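# Move the filter cartridge from the panel into the tray

## Task

Pull the round filter cartridge out of the service panel and set it on the tray's floor, either lying down or standing. At the moment of the final release the cartridge has to be above the tray, and the tray must stay flat on the table. The result must hold on its own without the robot supporting anything. Then open the gripper and withdraw both arms.

## Robot and tools

Robot: two arms, left_arm and right_arm, each ending in a parallel two-finger gripper. All poses use one shared scene frame, in metres, with the origin on the table top midway between the arms. +x points out over the table, +z points up, and left_arm sits on the +y side. The arm names do not correspond to the left or right of any image. Orientations are quaternions written w, x, y, z.

Gripper geometry: the fingers extend along the gripper's +z axis and close along its x axis. The reported position is the point between the pads, and the fingertips reach 17.5 mm past it. A pure rotation pivots about that point, which lies 25 mm from the last joint's axis toward the gripper's -y. A flat block projects about 9 cm toward -y and rotates with the gripper, so keep it clear of the panel and tray.

Row format (used by execute_actions and move): one list of 20 numbers covering both arms, even when only one arm moves. The first 10 are for left_arm: x, y, z, qw, qx, qy, qz, then gripper position, force_limit, speed. The next 10 are the same fields for right_arm. x to qz are an absolute target pose in the scene frame, not an offset. The three gripper numbers each lie in [-1, 1]. Position: +1 is fully open (50 mm gap), about -0.65 is where the pads meet, and -1 means close until something blocks the fingers. force_limit: -1 is about 20 N per pad, 0 about 102 N, +1 about 185 N, and the real force can run about 17 % higher. speed: -1 is 20 mm/s, 0 is 85 mm/s, +1 is 150 mm/s of gap change. To keep an arm or gripper unchanged, resend its last pose from the result and its same three gripper numbers. A 0 is a real command, not a placeholder. A target more than 0.6 m from the arm's last reported position, along any gripper axis, is refused. Each control step clips the target to within 100 mm and 16 degrees of the measured pose. Commands are smoothed, so motion trails them by about 0.17 s. If position and orientation conflict, position wins.

execute_actions: {"actions": [...], "pictures": bool}. The list holds at most one item. An empty list is a look: it returns the state plus pictures. An action is {"rows": [[20 numbers], ...], "steps": n}, with 1 to 15 rows and n up to 15 (default 15). A step is 1/30 s, one row per step, and the final row repeats if steps outnumber rows. An action needs at least 11 steps. The result comes back 11 steps early, and those remaining steps run while you reply. A wait is {"steps": n} with n up to 300, counted from the previous result, so your reply time is part of it. Pictures come only with an empty list or pictures: true.

move: {"target": [20 numbers], "speed": m/s 0.002–0.5 (default 0.25; rotation is capped at twice this in rad/s), "stop_force": N 13–80, optional}. Each gripper travels a straight line toward its absolute pose, rotating the short way, and both paths finish together within 0.5–10 s. The paths do not avoid obstacles or the other arm, and a gripper may lag or overshoot its path. Gripper numbers are applied at the start. The result adds a "move:" line giving the ending (done, off_target, moving, held, fault, or contact), any limits (paced = the pose was clipped, held = some steps were blocked), and each gripper's distance from its target. stop_force applies to both arms and cannot be used in the first 0.2 s of the scene. It ends an arm's path when the push against its motion rises by that amount for 2 steps. The arm then backs up 2 steps and holds, and it may briefly press harder than the set value. The push is measured along the line to the target in the gripper's starting axes, so it is unreliable when the gripper also rotates. Leave stop_force out when lifting away from something you rest on. An arm that is nearly still only triggers it at sensor saturation. Contacts above the wrist sensor go unfelt. Use slow speeds near contact, because the arms are stiff and a target slightly inside a hard surface can cause a fault.

wait: {"seconds": 0–10}. Nothing new is sent while the scene runs.
zoom_image: {"camera": one of cam_high, cam_low, cam_left_wrist, cam_right_wrist, "region": [x0, y0, x1, y1]}. Pixel coordinates with the origin at the top-left, at most 504×504, within the 896×504 image.
show_instructions: no arguments; shows the reference pages.
finished_scene: {"scene": number of the current scene}; this ends and grades it, and cannot be undone.

Results: a state line gives each arm's pose and velocities, and the printed position can be slightly off at long reach. "pose unreachable" means the clearance check altered or blocked that arm's command. HELD marks steps where a row was not sent. A "Hand target" line appears when nothing is pending. Wrist force and torque are given in the gripper's own axes. They include contact, held weight and inertia, with an offset up to about 5.5 N, noise up to about 3.4 N, and saturation near 100 N. object_status codes: 0 moving, 1 blocked while opening, 2 blocked while closing (a grip), 3 reached the commanded position or pads closed (usually empty). After sending -1, keep it and confirm a 2. position_measured converts to an opening of roughly (250 - counts) × 0.202 mm. New force_limit or speed values apply only when position also changes by at least 0.01. To soften a grip, open first. With force_limit -1, status can stay 2 after the object is lost, and a grip on a fixed, off-center object fades.

Safety: a joint torque over its limit (pan and lift 313, elbow 142, wrists 51.3 N m) or any external force of 150 N stops that arm for 10 s. Motors warn at 70 °C and brake at 85 °C, so avoid long heavy holds. Do not let the arms collide, drop or slam the cartridge, tip the tray, or push anything off the table. Loose objects may be nudged occasionally. The simulation keeps running while you compose replies, so pending steps and drift continue.

Each tool is called after ">>>" as name(argument=value, ...) on one line, values as JSON.

Reference images:

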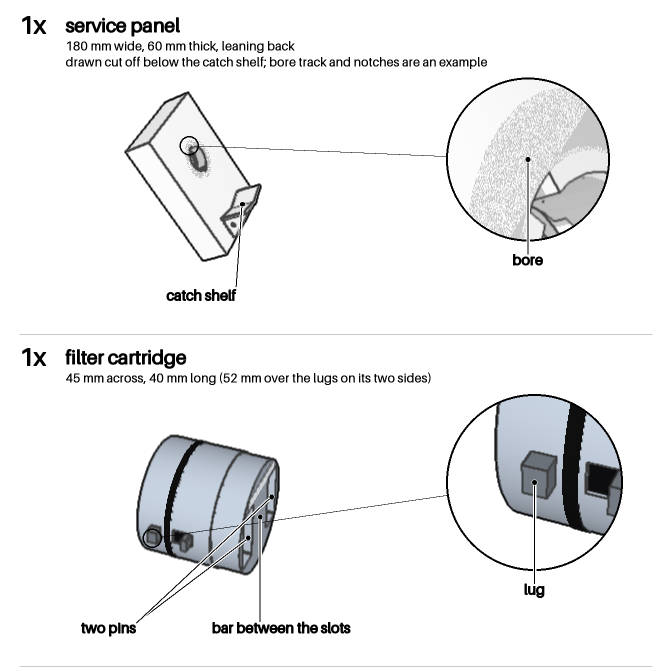

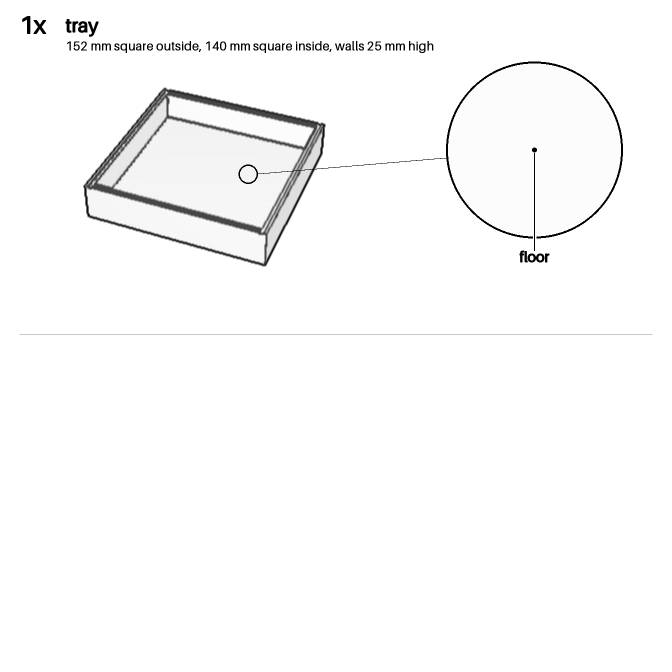

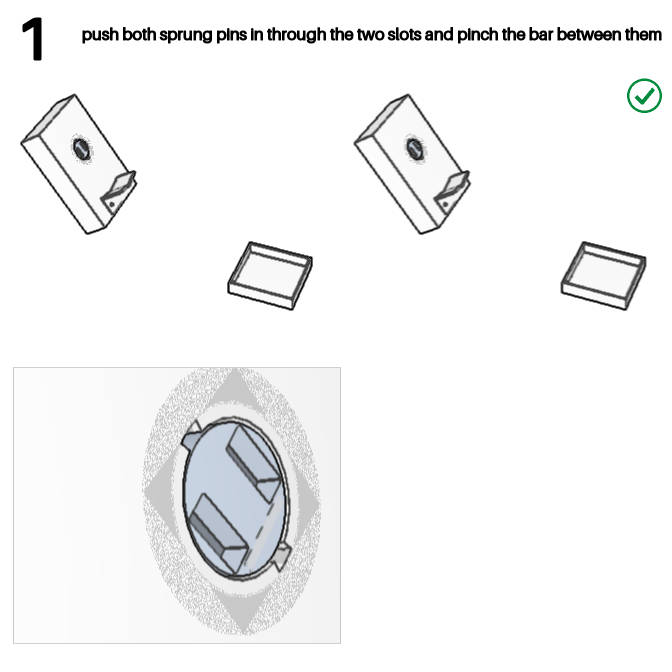

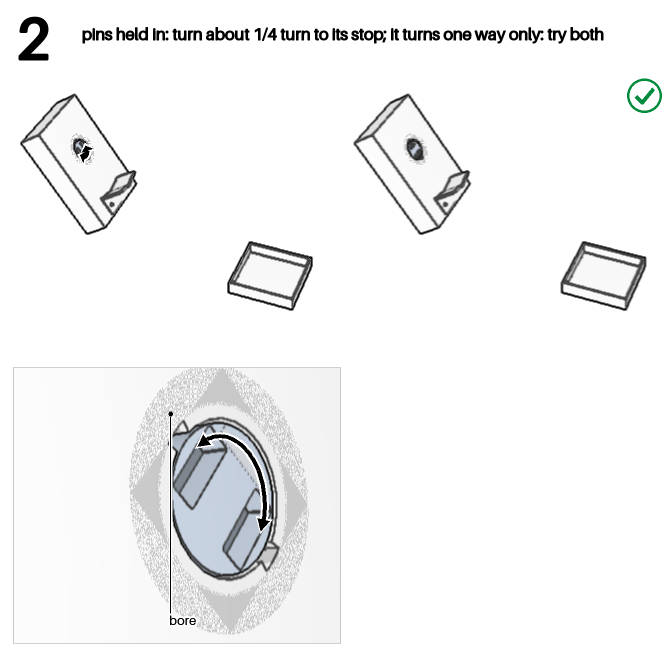

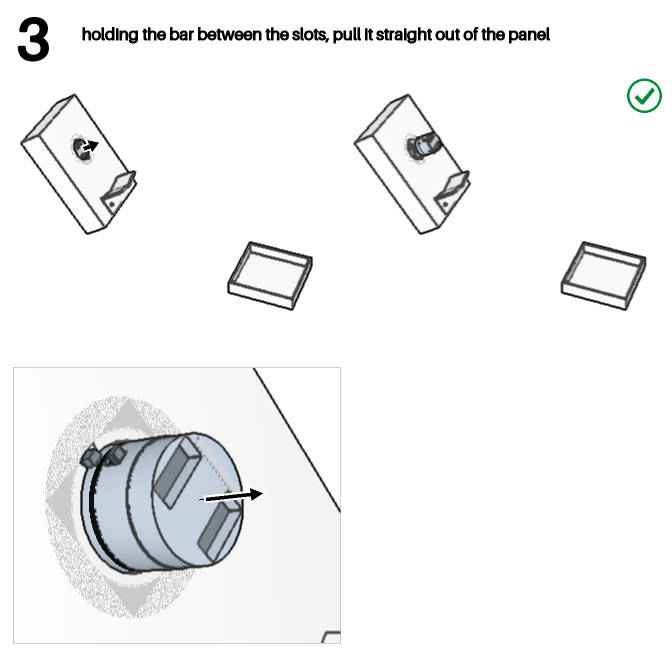

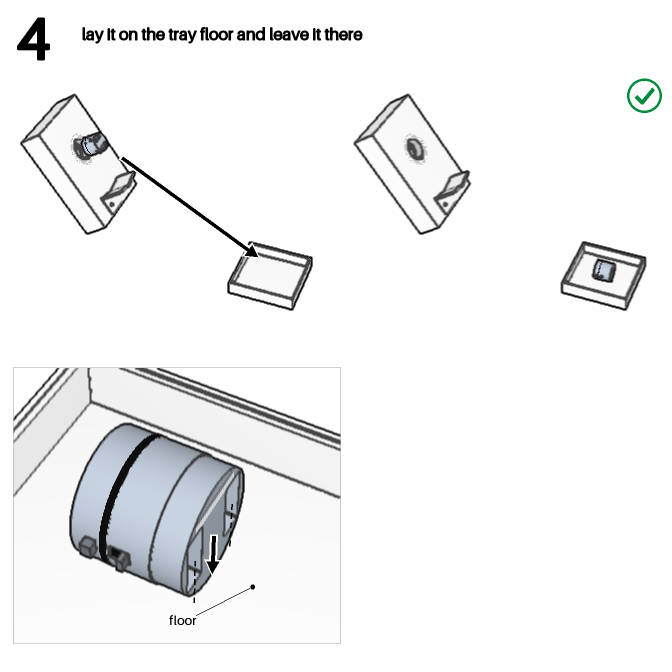

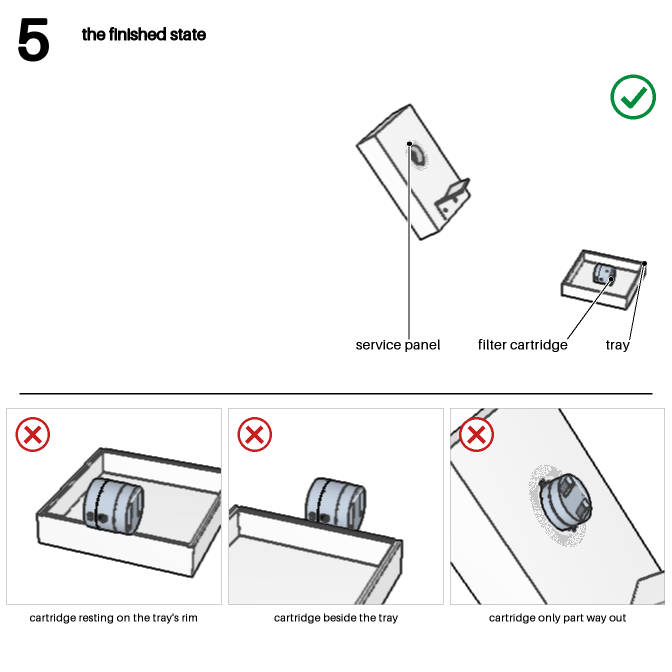

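## Session

I'll start by looking at the scene.

>>> execute_actions(actions=[])

Scene clock: 0.00 s of 4800.00 s.
left_arm: end_effector_position=(+0.6791, +0.6778, +0.1767) position_measured=3 object_status=3 end_effector_quat_wxyz=(-0.000, +0.721, +0.693, -0.001) end_effector_velocity=(+0.000, -0.000, +0.001) end_effector_angular_velocity=(+0.001, -0.002, -0.002) | right_arm: end_effector_position=(+0.1081, +0.4180, +0.1029) position_measured=3 object_status=3 end_effector_quat_wxyz=(+0.406, +0.652, -0.424, -0.480) end_effector_velocity=(-0.000, -0.000, -0.000) end_effector_angular_velocity=(-0.001, +0.000, +0.000)
Joint positions: left_arm=[-0.279 -1.555  2.144 -2.158 -1.572 -0.282] | right_arm=[ 4.394 -2.518 -1.066 -2.196  2.692 -2.973]
Joint velocities: left_arm=[-0.001 -0.001 -0.    -0.001  0.001  0.001] | right_arm=[-0.    -0.    -0.    -0.001 -0.    -0.   ]
Wrist force (N, on the end effector, along its own x y z axes, offset not removed): no reading
Wrist torque (N m, same axes, about the end effector's origin, offset not removed): no reading
Hand target (left_arm): +0.679, +0.678, +0.177; -0.000, +0.721, +0.693, -0.001
Hand target (right_arm): +0.108, +0.418, +0.103; +0.406, +0.652, -0.424, -0.480

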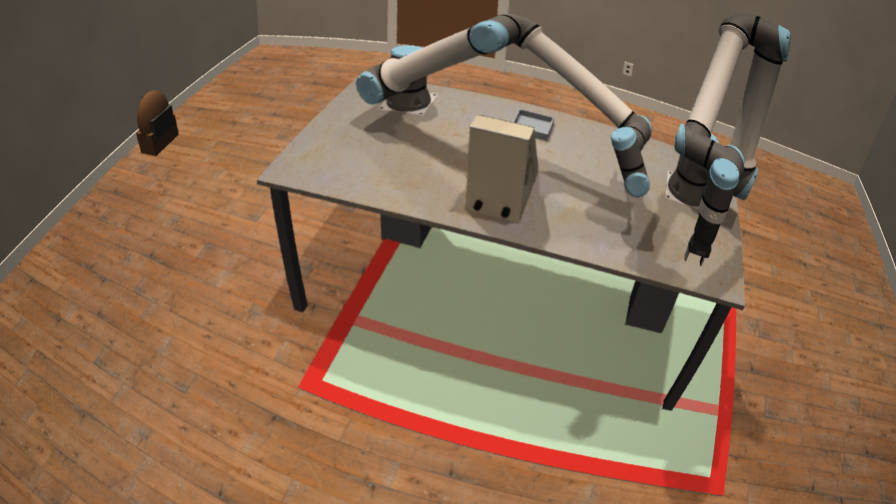

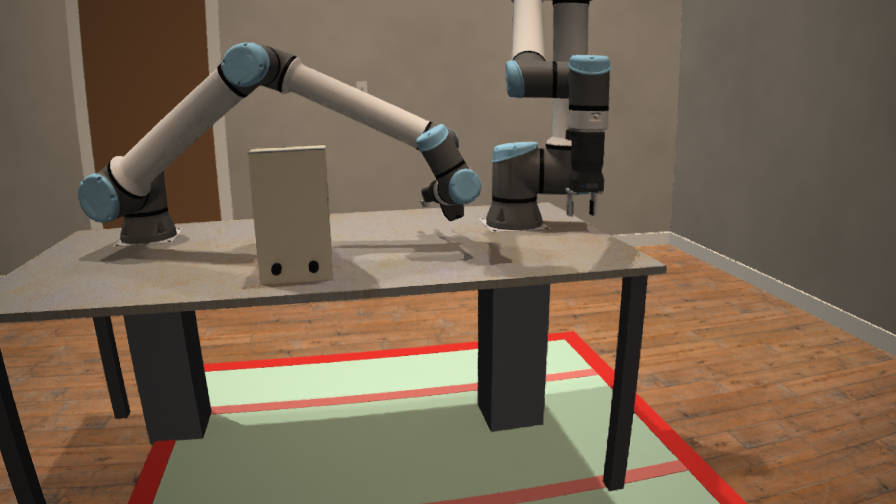

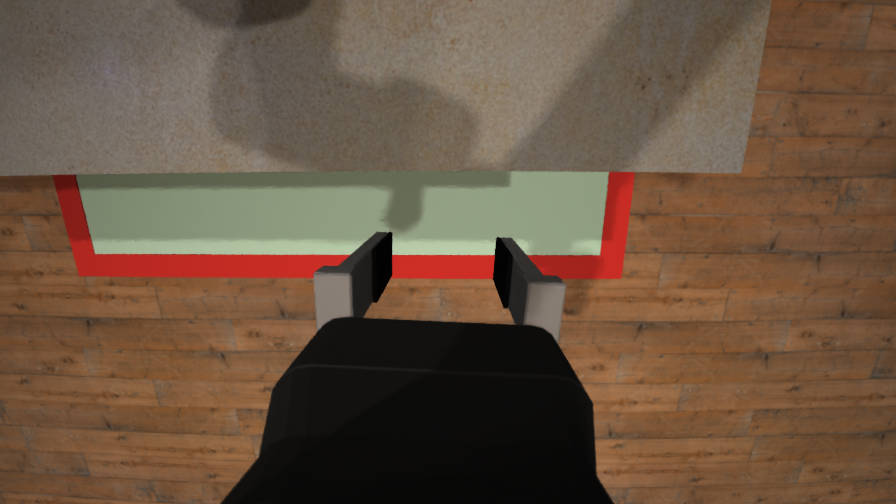

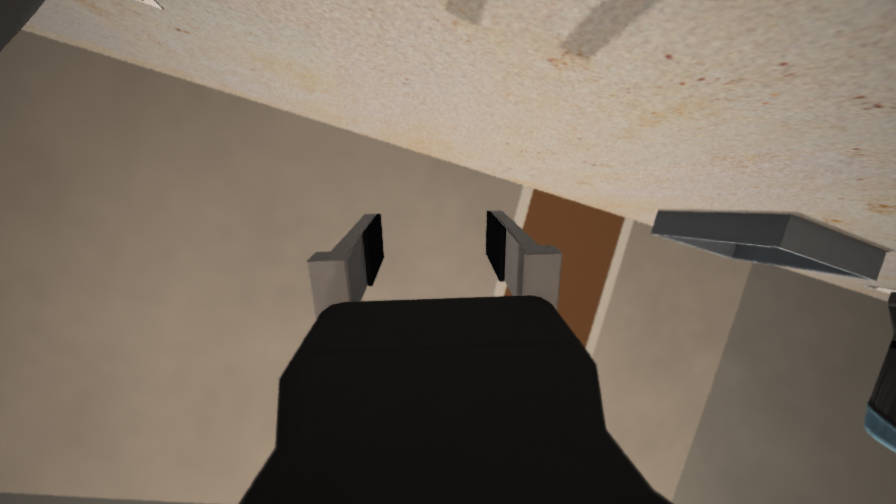

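>>> zoom_image(camera="cam_high", region=[340, 0, 800, 280])

>>> zoom_image(camera="cam_low", region=[160, 100, 664, 320])

Region (340, 0, 800, 280) of cam_high's 896x504 image, scaled by 1.096, with more detail than that image has; it fills the top 307 rows of this view, and the rest is white.

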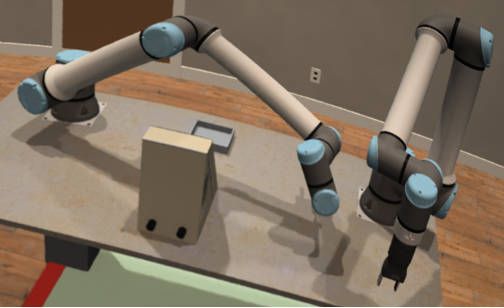

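Region (160, 100, 664, 320) of cam_low's 896x504 image, scaled by 1.000; it fills the top 220 rows of this view, and the rest is white.

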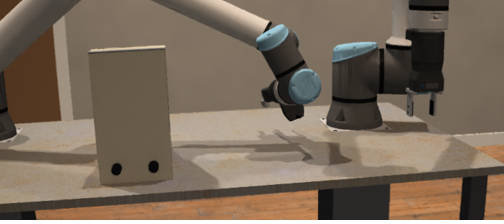

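>>> move(target=[0.6791, 0.6778, 0.1767, 0.0, 0.721, 0.693, -0.001, 1, 0, 0, 0.13, 0.06, 0.38, 0.354, -0.612, 0.612, -0.354, 1, 0, 0], speed=0.4)

Scene clock: 9.50 s of 4800.00 s.
left_arm: end_effector_position=(+0.6791, +0.6778, +0.1767) position_measured=3 object_status=3 end_effector_quat_wxyz=(-0.000, +0.721, +0.693, -0.001) end_effector_velocity=(-0.000, +0.001, -0.000) end_effector_angular_velocity=(+0.001, -0.001, +0.000) | right_arm: end_effector_position=(+0.1300, +0.0599, +0.3795) position_measured=3 object_status=3 end_effector_quat_wxyz=(-0.355, +0.612, -0.612, +0.353) end_effector_velocity=(-0.000, -0.001, +0.000) end_effector_angular_velocity=(-0.002, -0.011, -0.009)
Joint positions: left_arm=[-0.279 -1.555  2.143 -2.158 -1.573 -0.282] | right_arm=[ 5.092 -1.487 -2.04  -1.804  0.659 -0.837]
Joint velocities: left_arm=[ 0.    -0.001  0.002 -0.002  0.001 -0.   ] | right_arm=[ 0.002 -0.006  0.005 -0.022 -0.001  0.023]
Wrist force (N, on the end effector, along its own x y z axes, offset not removed): left_arm=[-0.6 -1.0 -3.9] | right_arm=[-4.6 -2.9 -0.7]
Wrist torque (N m, same axes, about the end effector's origin, offset not removed): left_arm=[-0.23 0.14 0.20] | right_arm=[-0.59 1.00 -0.13]
Hand target (left_arm): +0.679, +0.678, +0.177; -0.000, +0.721, +0.693, -0.001
Hand target (right_arm): +0.130, +0.060, +0.379; -0.355, +0.612, -0.612, +0.354
Off the commanded pose (left_arm): 0.000 m, 0 deg.
Off the commanded pose (right_arm): 0.001 m, 0 deg.
Kept back: nothing.
After step 90, 2.73 s passed at rest.
move: done

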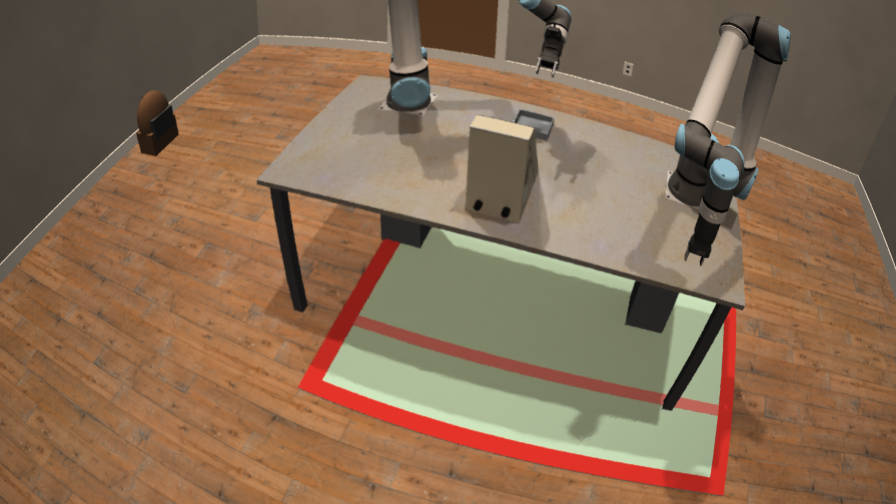

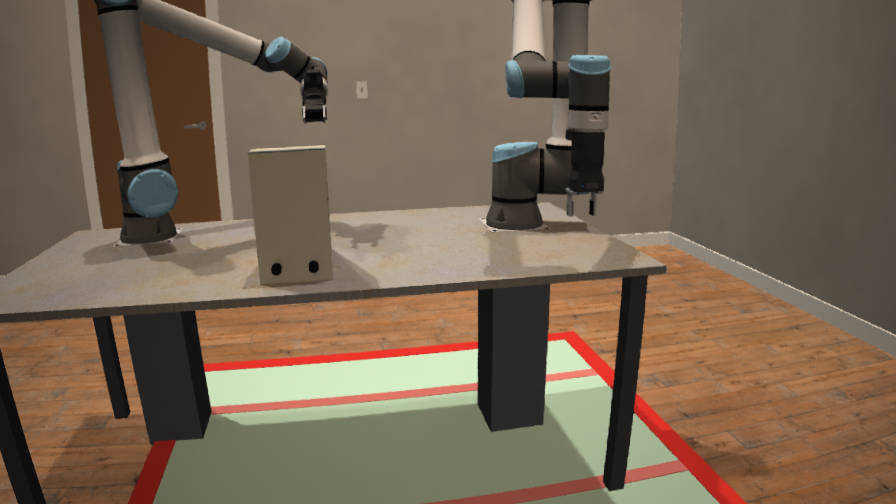

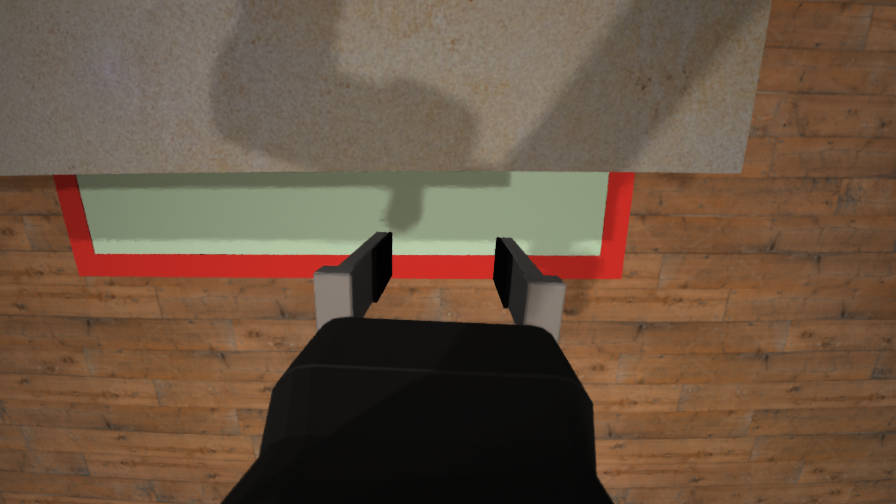

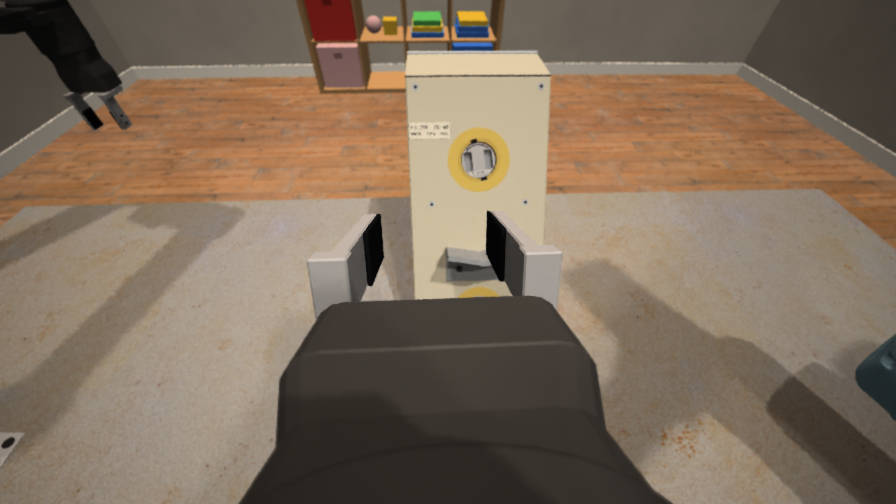

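>>> zoom_image(camera="cam_right_wrist", region=[390, 40, 570, 310])

Region (390, 40, 570, 310) of cam_right_wrist's 896x504 image, scaled by 1.867, with more detail than that image has.

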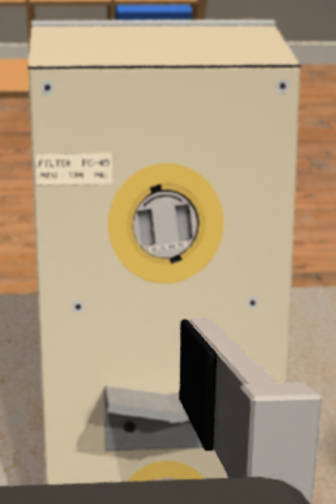

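>>> zoom_image(camera="cam_right_wrist", region=[300, 190, 580, 320])

Region (300, 190, 580, 320) of cam_right_wrist's 896x504 image, scaled by 1.800, with more detail than that image has; it fills the top 234 rows of this view, and the rest is white.

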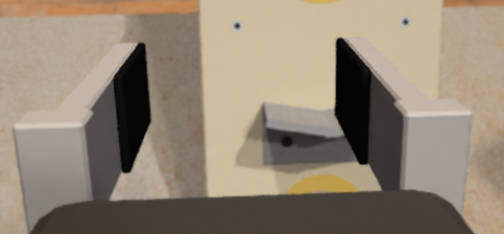

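>>> move(target=[0.6791, 0.6778, 0.1767, 0.0, 0.721, 0.693, -0.001, 1, 0, 0, 0.315, 0.008, 0.292, 0.31, -0.6355, 0.6355, -0.31, 1, 0, 0], speed=0.3)

Scene clock: 15.87 s of 4800.00 s.
left_arm: end_effector_position=(+0.6791, +0.6778, +0.1767) position_measured=3 object_status=3 end_effector_quat_wxyz=(-0.000, +0.721, +0.693, -0.001) end_effector_velocity=(+0.000, +0.001, -0.000) end_effector_angular_velocity=(+0.001, -0.000, +0.003) | right_arm: end_effector_position=(+0.3145, +0.0077, +0.2920) position_measured=3 object_status=3 end_effector_quat_wxyz=(-0.310, +0.635, -0.636, +0.310) end_effector_velocity=(+0.002, +0.000, -0.001) end_effector_angular_velocity=(+0.001, +0.004, +0.004)
Joint positions: left_arm=[-0.279 -1.555  2.143 -2.158 -1.573 -0.282] | right_arm=[ 4.756 -1.472 -2.264 -1.088  0.668 -1.428]
Joint velocities: left_arm=[ 0.002  0.    -0.    -0.     0.001 -0.001] | right_arm=[-0.005 -0.001 -0.003  0.018  0.003 -0.017]
Wrist force (N, on the end effector, along its own x y z axes, offset not removed): left_arm=[0.5 -0.7 -6.1] | right_arm=[-0.4 3.8 0.9]
Wrist torque (N m, same axes, about the end effector's origin, offset not removed): left_arm=[-0.25 -0.08 0.20] | right_arm=[0.68 0.06 -0.22]
Hand target (left_arm): +0.679, +0.678, +0.177; -0.000, +0.721, +0.693, -0.001
Hand target (right_arm): +0.315, +0.008, +0.292; -0.310, +0.636, -0.636, +0.310
Off the commanded pose (left_arm): 0.000 m, 0 deg.
Off the commanded pose (right_arm): 0.001 m, 0 deg.
Kept back: nothing.
After step 90, 1.93 s passed at rest.
move: done

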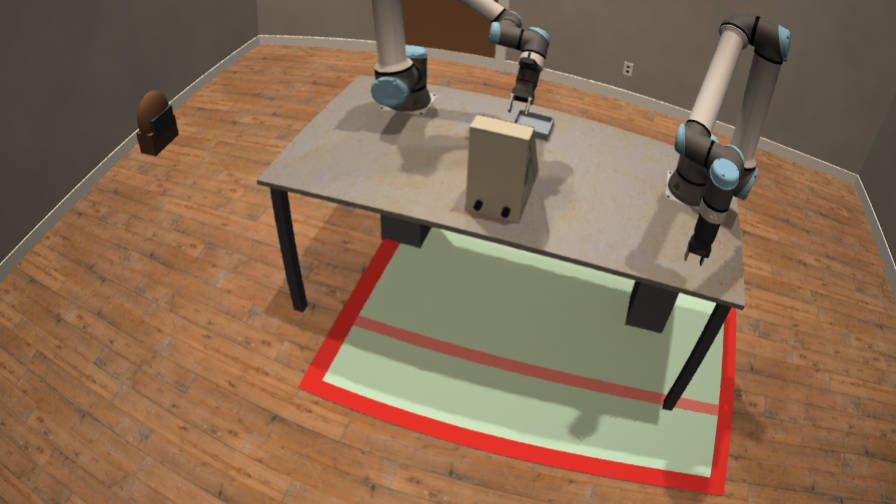

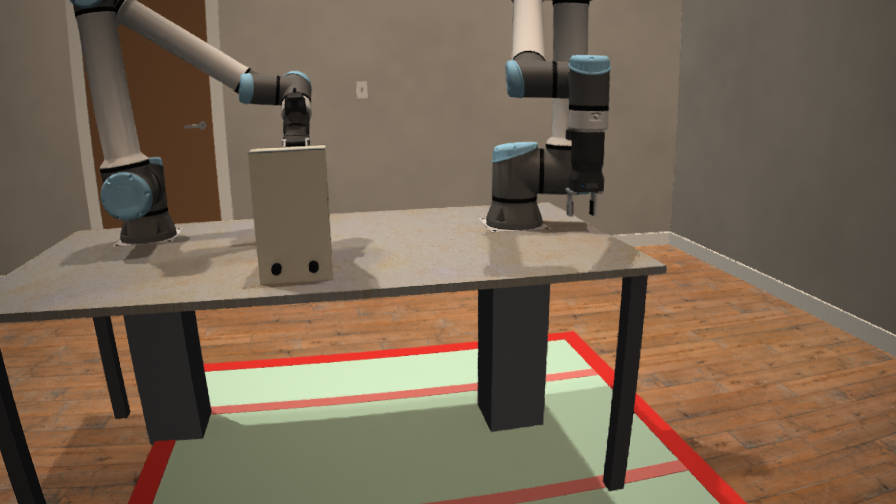

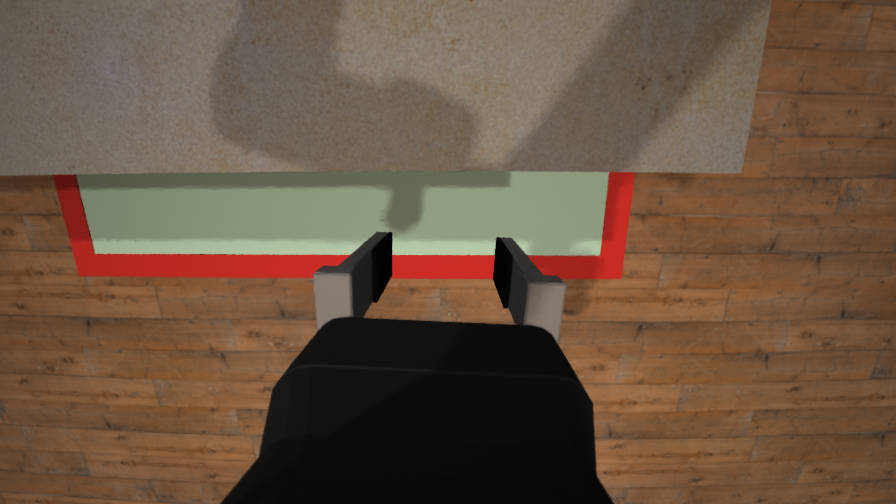

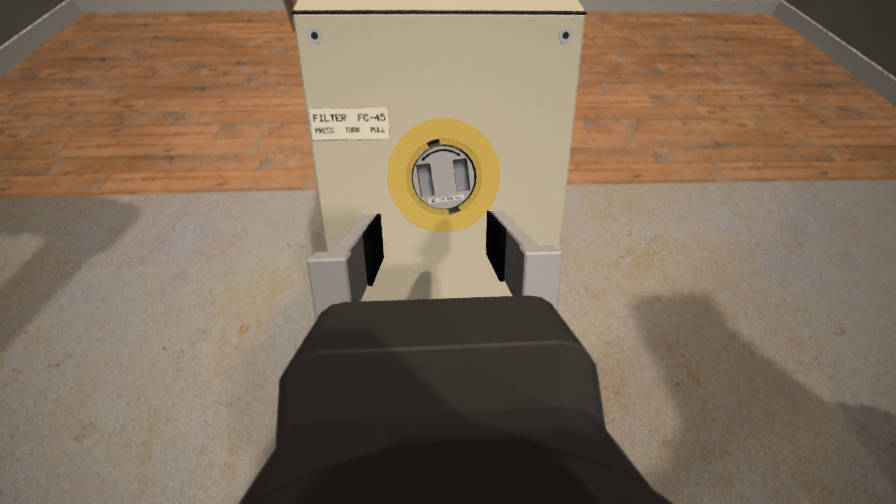

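>>> zoom_image(camera="cam_right_wrist", region=[380, 110, 510, 240])

>>> zoom_image(camera="cam_right_wrist", region=[280, 0, 600, 300])

Region (380, 110, 510, 240) of cam_right_wrist's 896x504 image, scaled by 3.877, with more detail than that image has.

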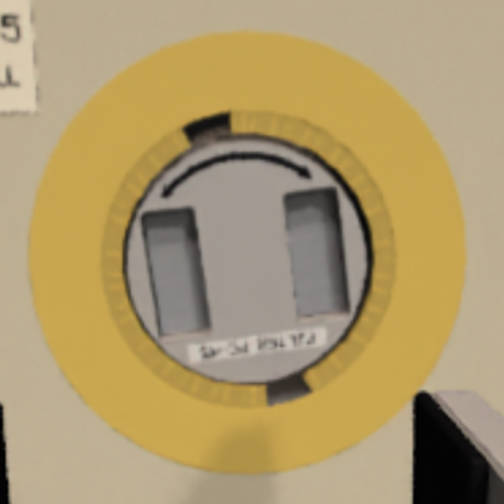

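Region (280, 0, 600, 300) of cam_right_wrist's 896x504 image, scaled by 1.575, with more detail than that image has; it fills the top 472 rows of this view, and the rest is white.

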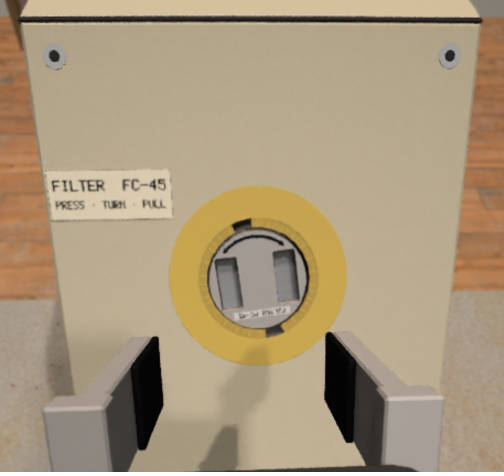

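>>> zoom_image(camera="cam_right_wrist", region=[330, 200, 430, 300])

>>> zoom_image(camera="cam_right_wrist", region=[450, 200, 550, 300])

Region (330, 200, 430, 300) of cam_right_wrist's 896x504 image, scaled by 5.040, with more detail than that image has.

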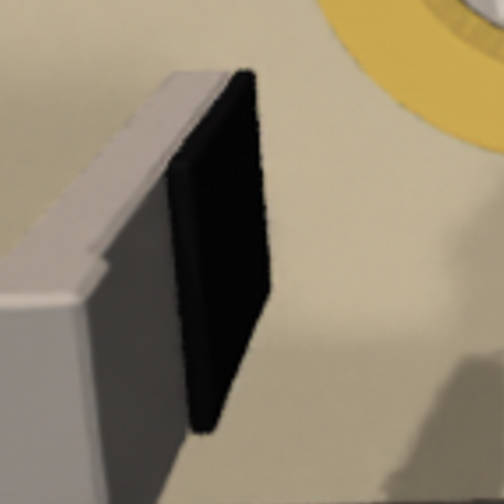

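Region (450, 200, 550, 300) of cam_right_wrist's 896x504 image, scaled by 5.040, with more detail than that image has.

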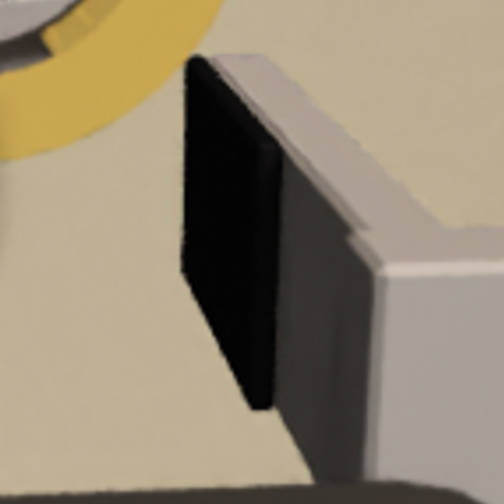

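>>> move(target=[0.6791, 0.6778, 0.1767, 0.0, 0.721, 0.693, -0.001, 1, 0, 0, 0.376, -0.001, 0.2649, 0.3022, -0.6631, 0.597, -0.3357, -0.04, 0, 0], speed=0.15)

Scene clock: 25.47 s of 4800.00 s.
left_arm: end_effector_position=(+0.6791, +0.6778, +0.1767) position_measured=3 object_status=3 end_effector_quat_wxyz=(-0.000, +0.721, +0.693, -0.001) end_effector_velocity=(-0.001, -0.001, -0.001) end_effector_angular_velocity=(-0.000, +0.002, -0.003) | right_arm: end_effector_position=(+0.3757, -0.0011, +0.2651) position_measured=159 object_status=3 end_effector_quat_wxyz=(-0.302, +0.663, -0.597, +0.336) end_effector_velocity=(+0.002, +0.000, -0.000) end_effector_angular_velocity=(+0.001, -0.000, +0.006)
Joint positions: left_arm=[-0.279 -1.555  2.143 -2.158 -1.573 -0.282] | right_arm=[ 4.651 -1.546 -2.308 -0.835  0.634 -1.704]
Joint velocities: left_arm=[-0.001  0.     0.001  0.001 -0.001  0.002] | right_arm=[-0.004 -0.002 -0.003  0.019 -0.    -0.016]
Wrist force (N, on the end effector, along its own x y z axes, offset not removed): left_arm=[-3.1 2.3 -1.9] | right_arm=[-2.5 -3.9 -2.6]
Wrist torque (N m, same axes, about the end effector's origin, offset not removed): left_arm=[0.34 0.64 0.40] | right_arm=[-0.55 0.68 -0.38]
Hand target (left_arm): +0.679, +0.678, +0.177; -0.000, +0.721, +0.693, -0.001
Hand target (right_arm): +0.376, -0.001, +0.265; -0.302, +0.663, -0.597, +0.336
Off the commanded pose (left_arm): 0.000 m, 0 deg.
Off the commanded pose (right_arm): 0.000 m, 0 deg.
Kept back: nothing.
After step 90, 5.57 s passed at rest.
move: done

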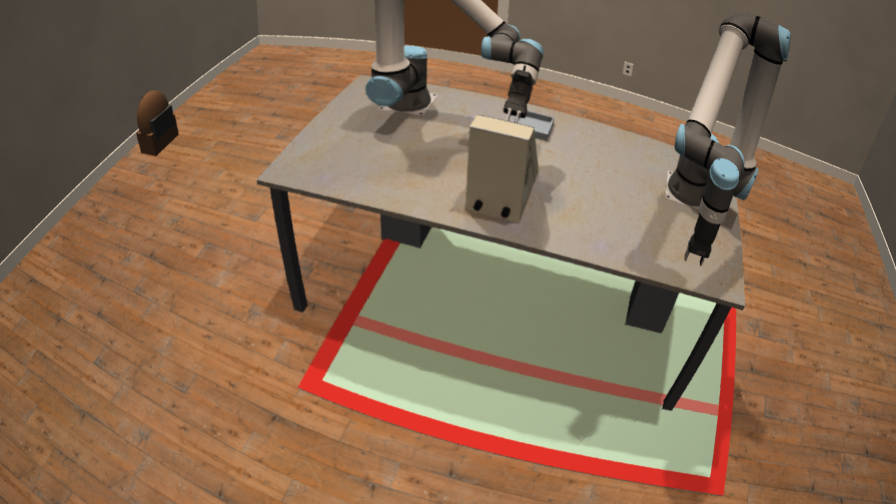

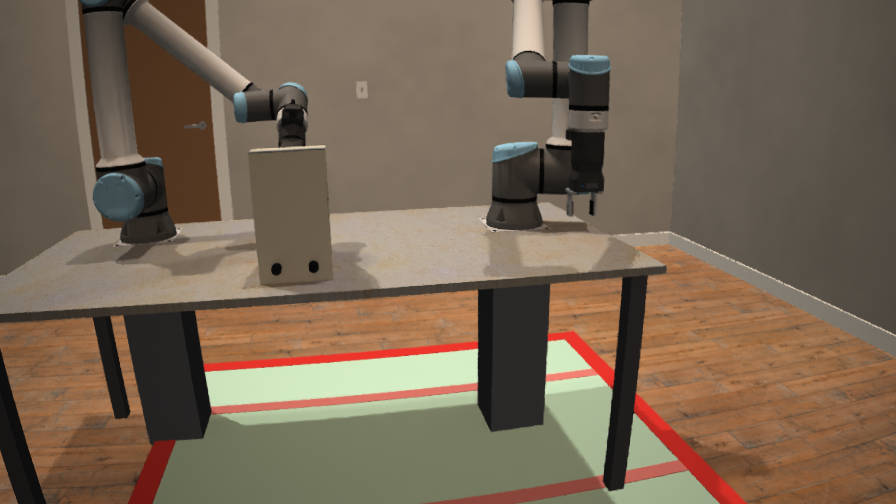

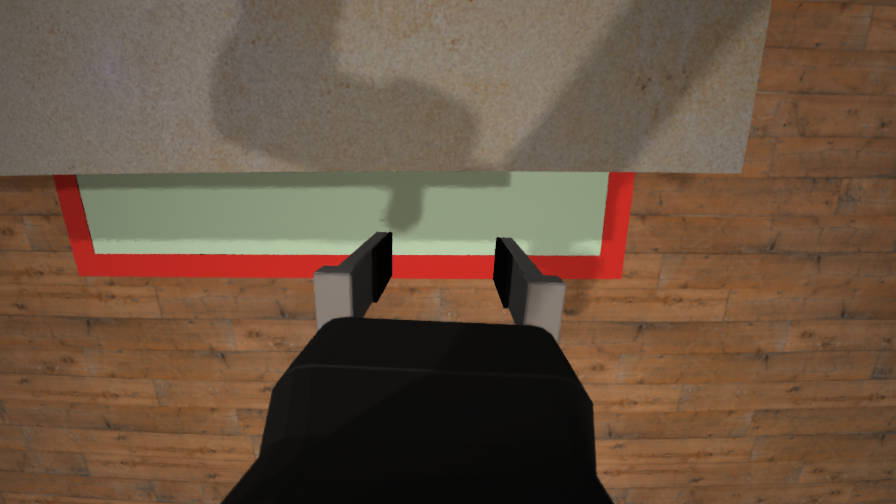

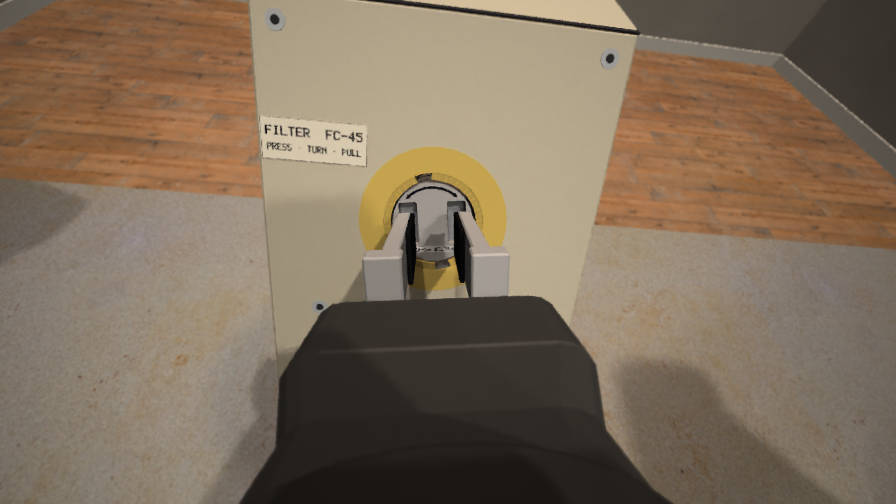

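>>> zoom_image(camera="cam_right_wrist", region=[380, 170, 490, 280])

Region (380, 170, 490, 280) of cam_right_wrist's 896x504 image, scaled by 4.582, with more detail than that image has.

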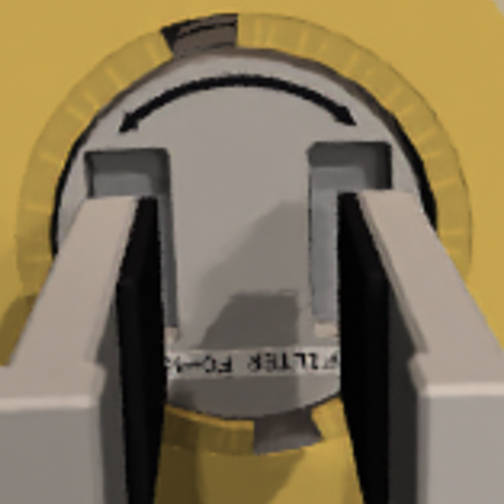

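>>> move(target=[0.6791, 0.6778, 0.1767, 0.0, 0.721, 0.693, -0.001, 1, 0, 0, 0.3905, -0.0002, 0.2542, 0.3022, -0.6631, 0.597, -0.3357, -0.04, 0, 0], speed=0.04, stop_force=15)

>>> zoom_image(camera="cam_right_wrist", region=[380, 170, 490, 280])

Scene clock: 28.27 s of 4800.00 s.
left_arm: end_effector_position=(+0.6791, +0.6778, +0.1767) position_measured=3 object_status=3 end_effector_quat_wxyz=(-0.000, +0.721, +0.693, -0.001) end_effector_velocity=(+0.001, -0.000, +0.002) end_effector_angular_velocity=(+0.000, -0.001, -0.001) | right_arm: end_effector_position=(+0.3902, -0.0002, +0.2544) position_measured=159 object_status=3 end_effector_quat_wxyz=(-0.302, +0.663, -0.597, +0.336) end_effector_velocity=(+0.002, +0.000, -0.001) end_effector_angular_velocity=(+0.000, -0.000, +0.001)
Joint positions: left_arm=[-0.279 -1.555  2.143 -2.158 -1.573 -0.282] | right_arm=[ 4.624 -1.578 -2.312 -0.762  0.635 -1.751]
Joint velocities: left_arm=[-0.    -0.    -0.003  0.002  0.     0.001] | right_arm=[-0.004 -0.005 -0.     0.012  0.    -0.008]
Wrist force (N, on the end effector, along its own x y z axes, offset not removed): left_arm=[0.7 -3.5 -5.5] | right_arm=[-0.7 1.2 -1.5]
Wrist torque (N m, same axes, about the end effector's origin, offset not removed): left_arm=[-0.72 -0.08 0.25] | right_arm=[0.08 0.34 -0.34]
Hand target (left_arm): +0.679, +0.678, +0.177; -0.000, +0.721, +0.693, -0.001
Hand target (right_arm): +0.390, -0.000, +0.254; -0.302, +0.663, -0.597, +0.336
Off the commanded pose (left_arm): 0.000 m, 0 deg.
Off the commanded pose (right_arm): 0.000 m, 0 deg.
Kept back: nothing.
move: done

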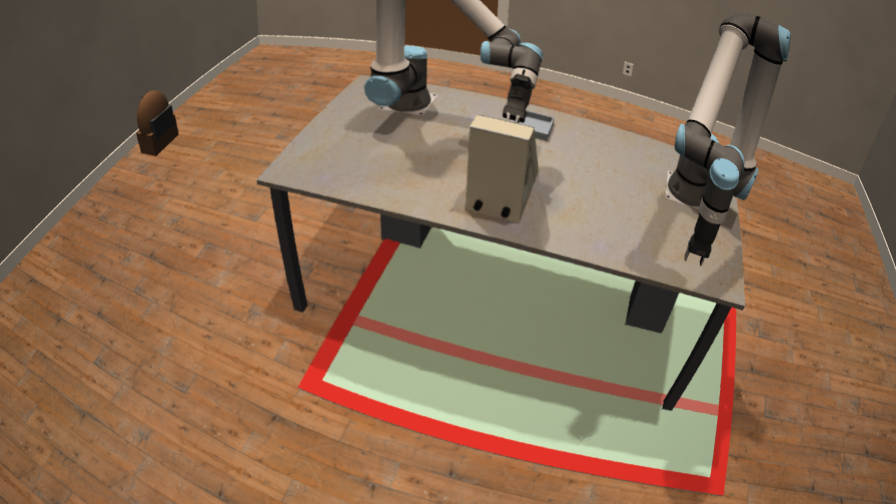

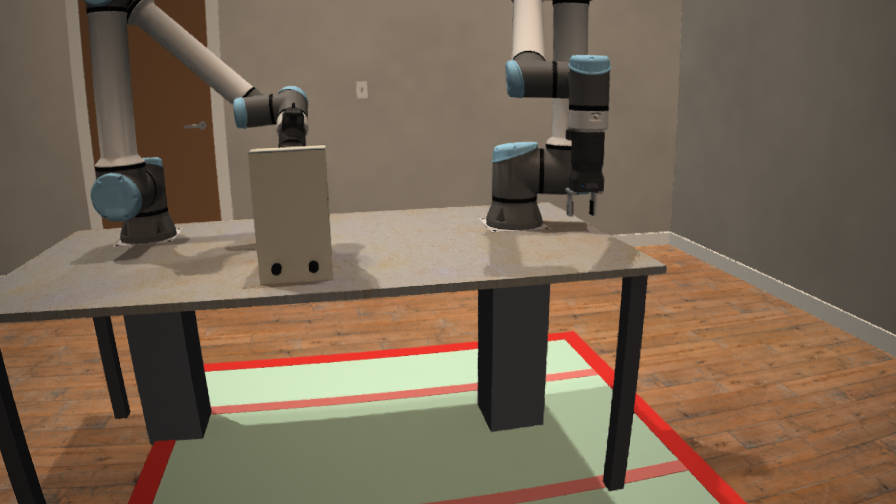

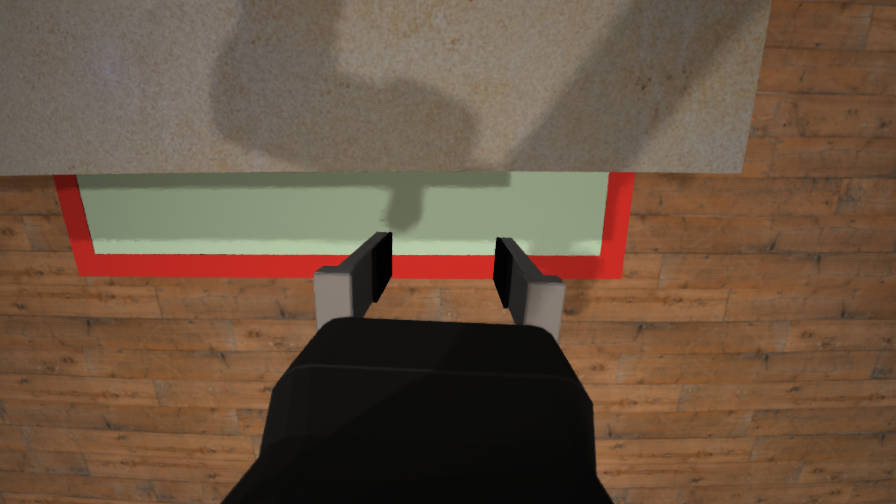

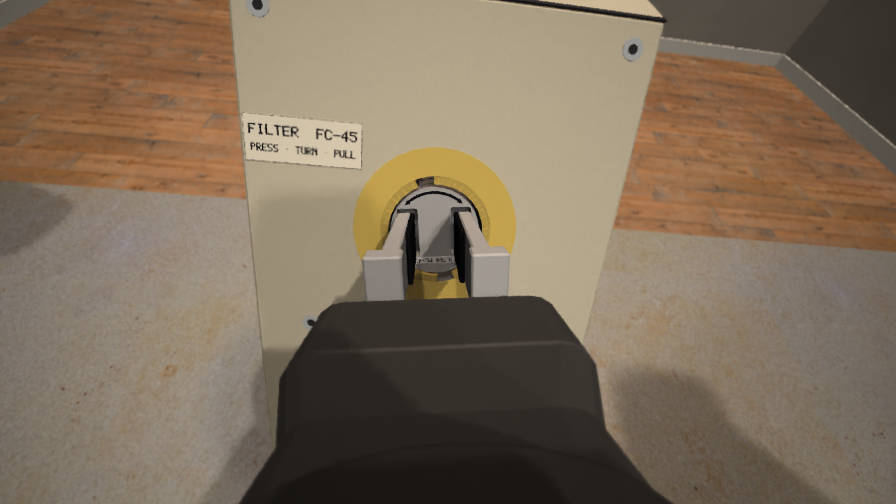

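Region (380, 170, 490, 280) of cam_right_wrist's 896x504 image, scaled by 4.582, with more detail than that image has.

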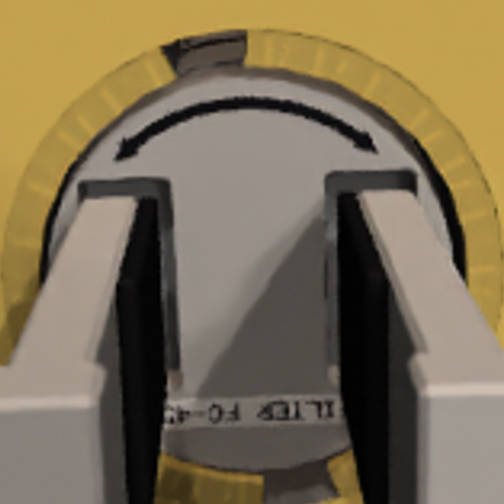

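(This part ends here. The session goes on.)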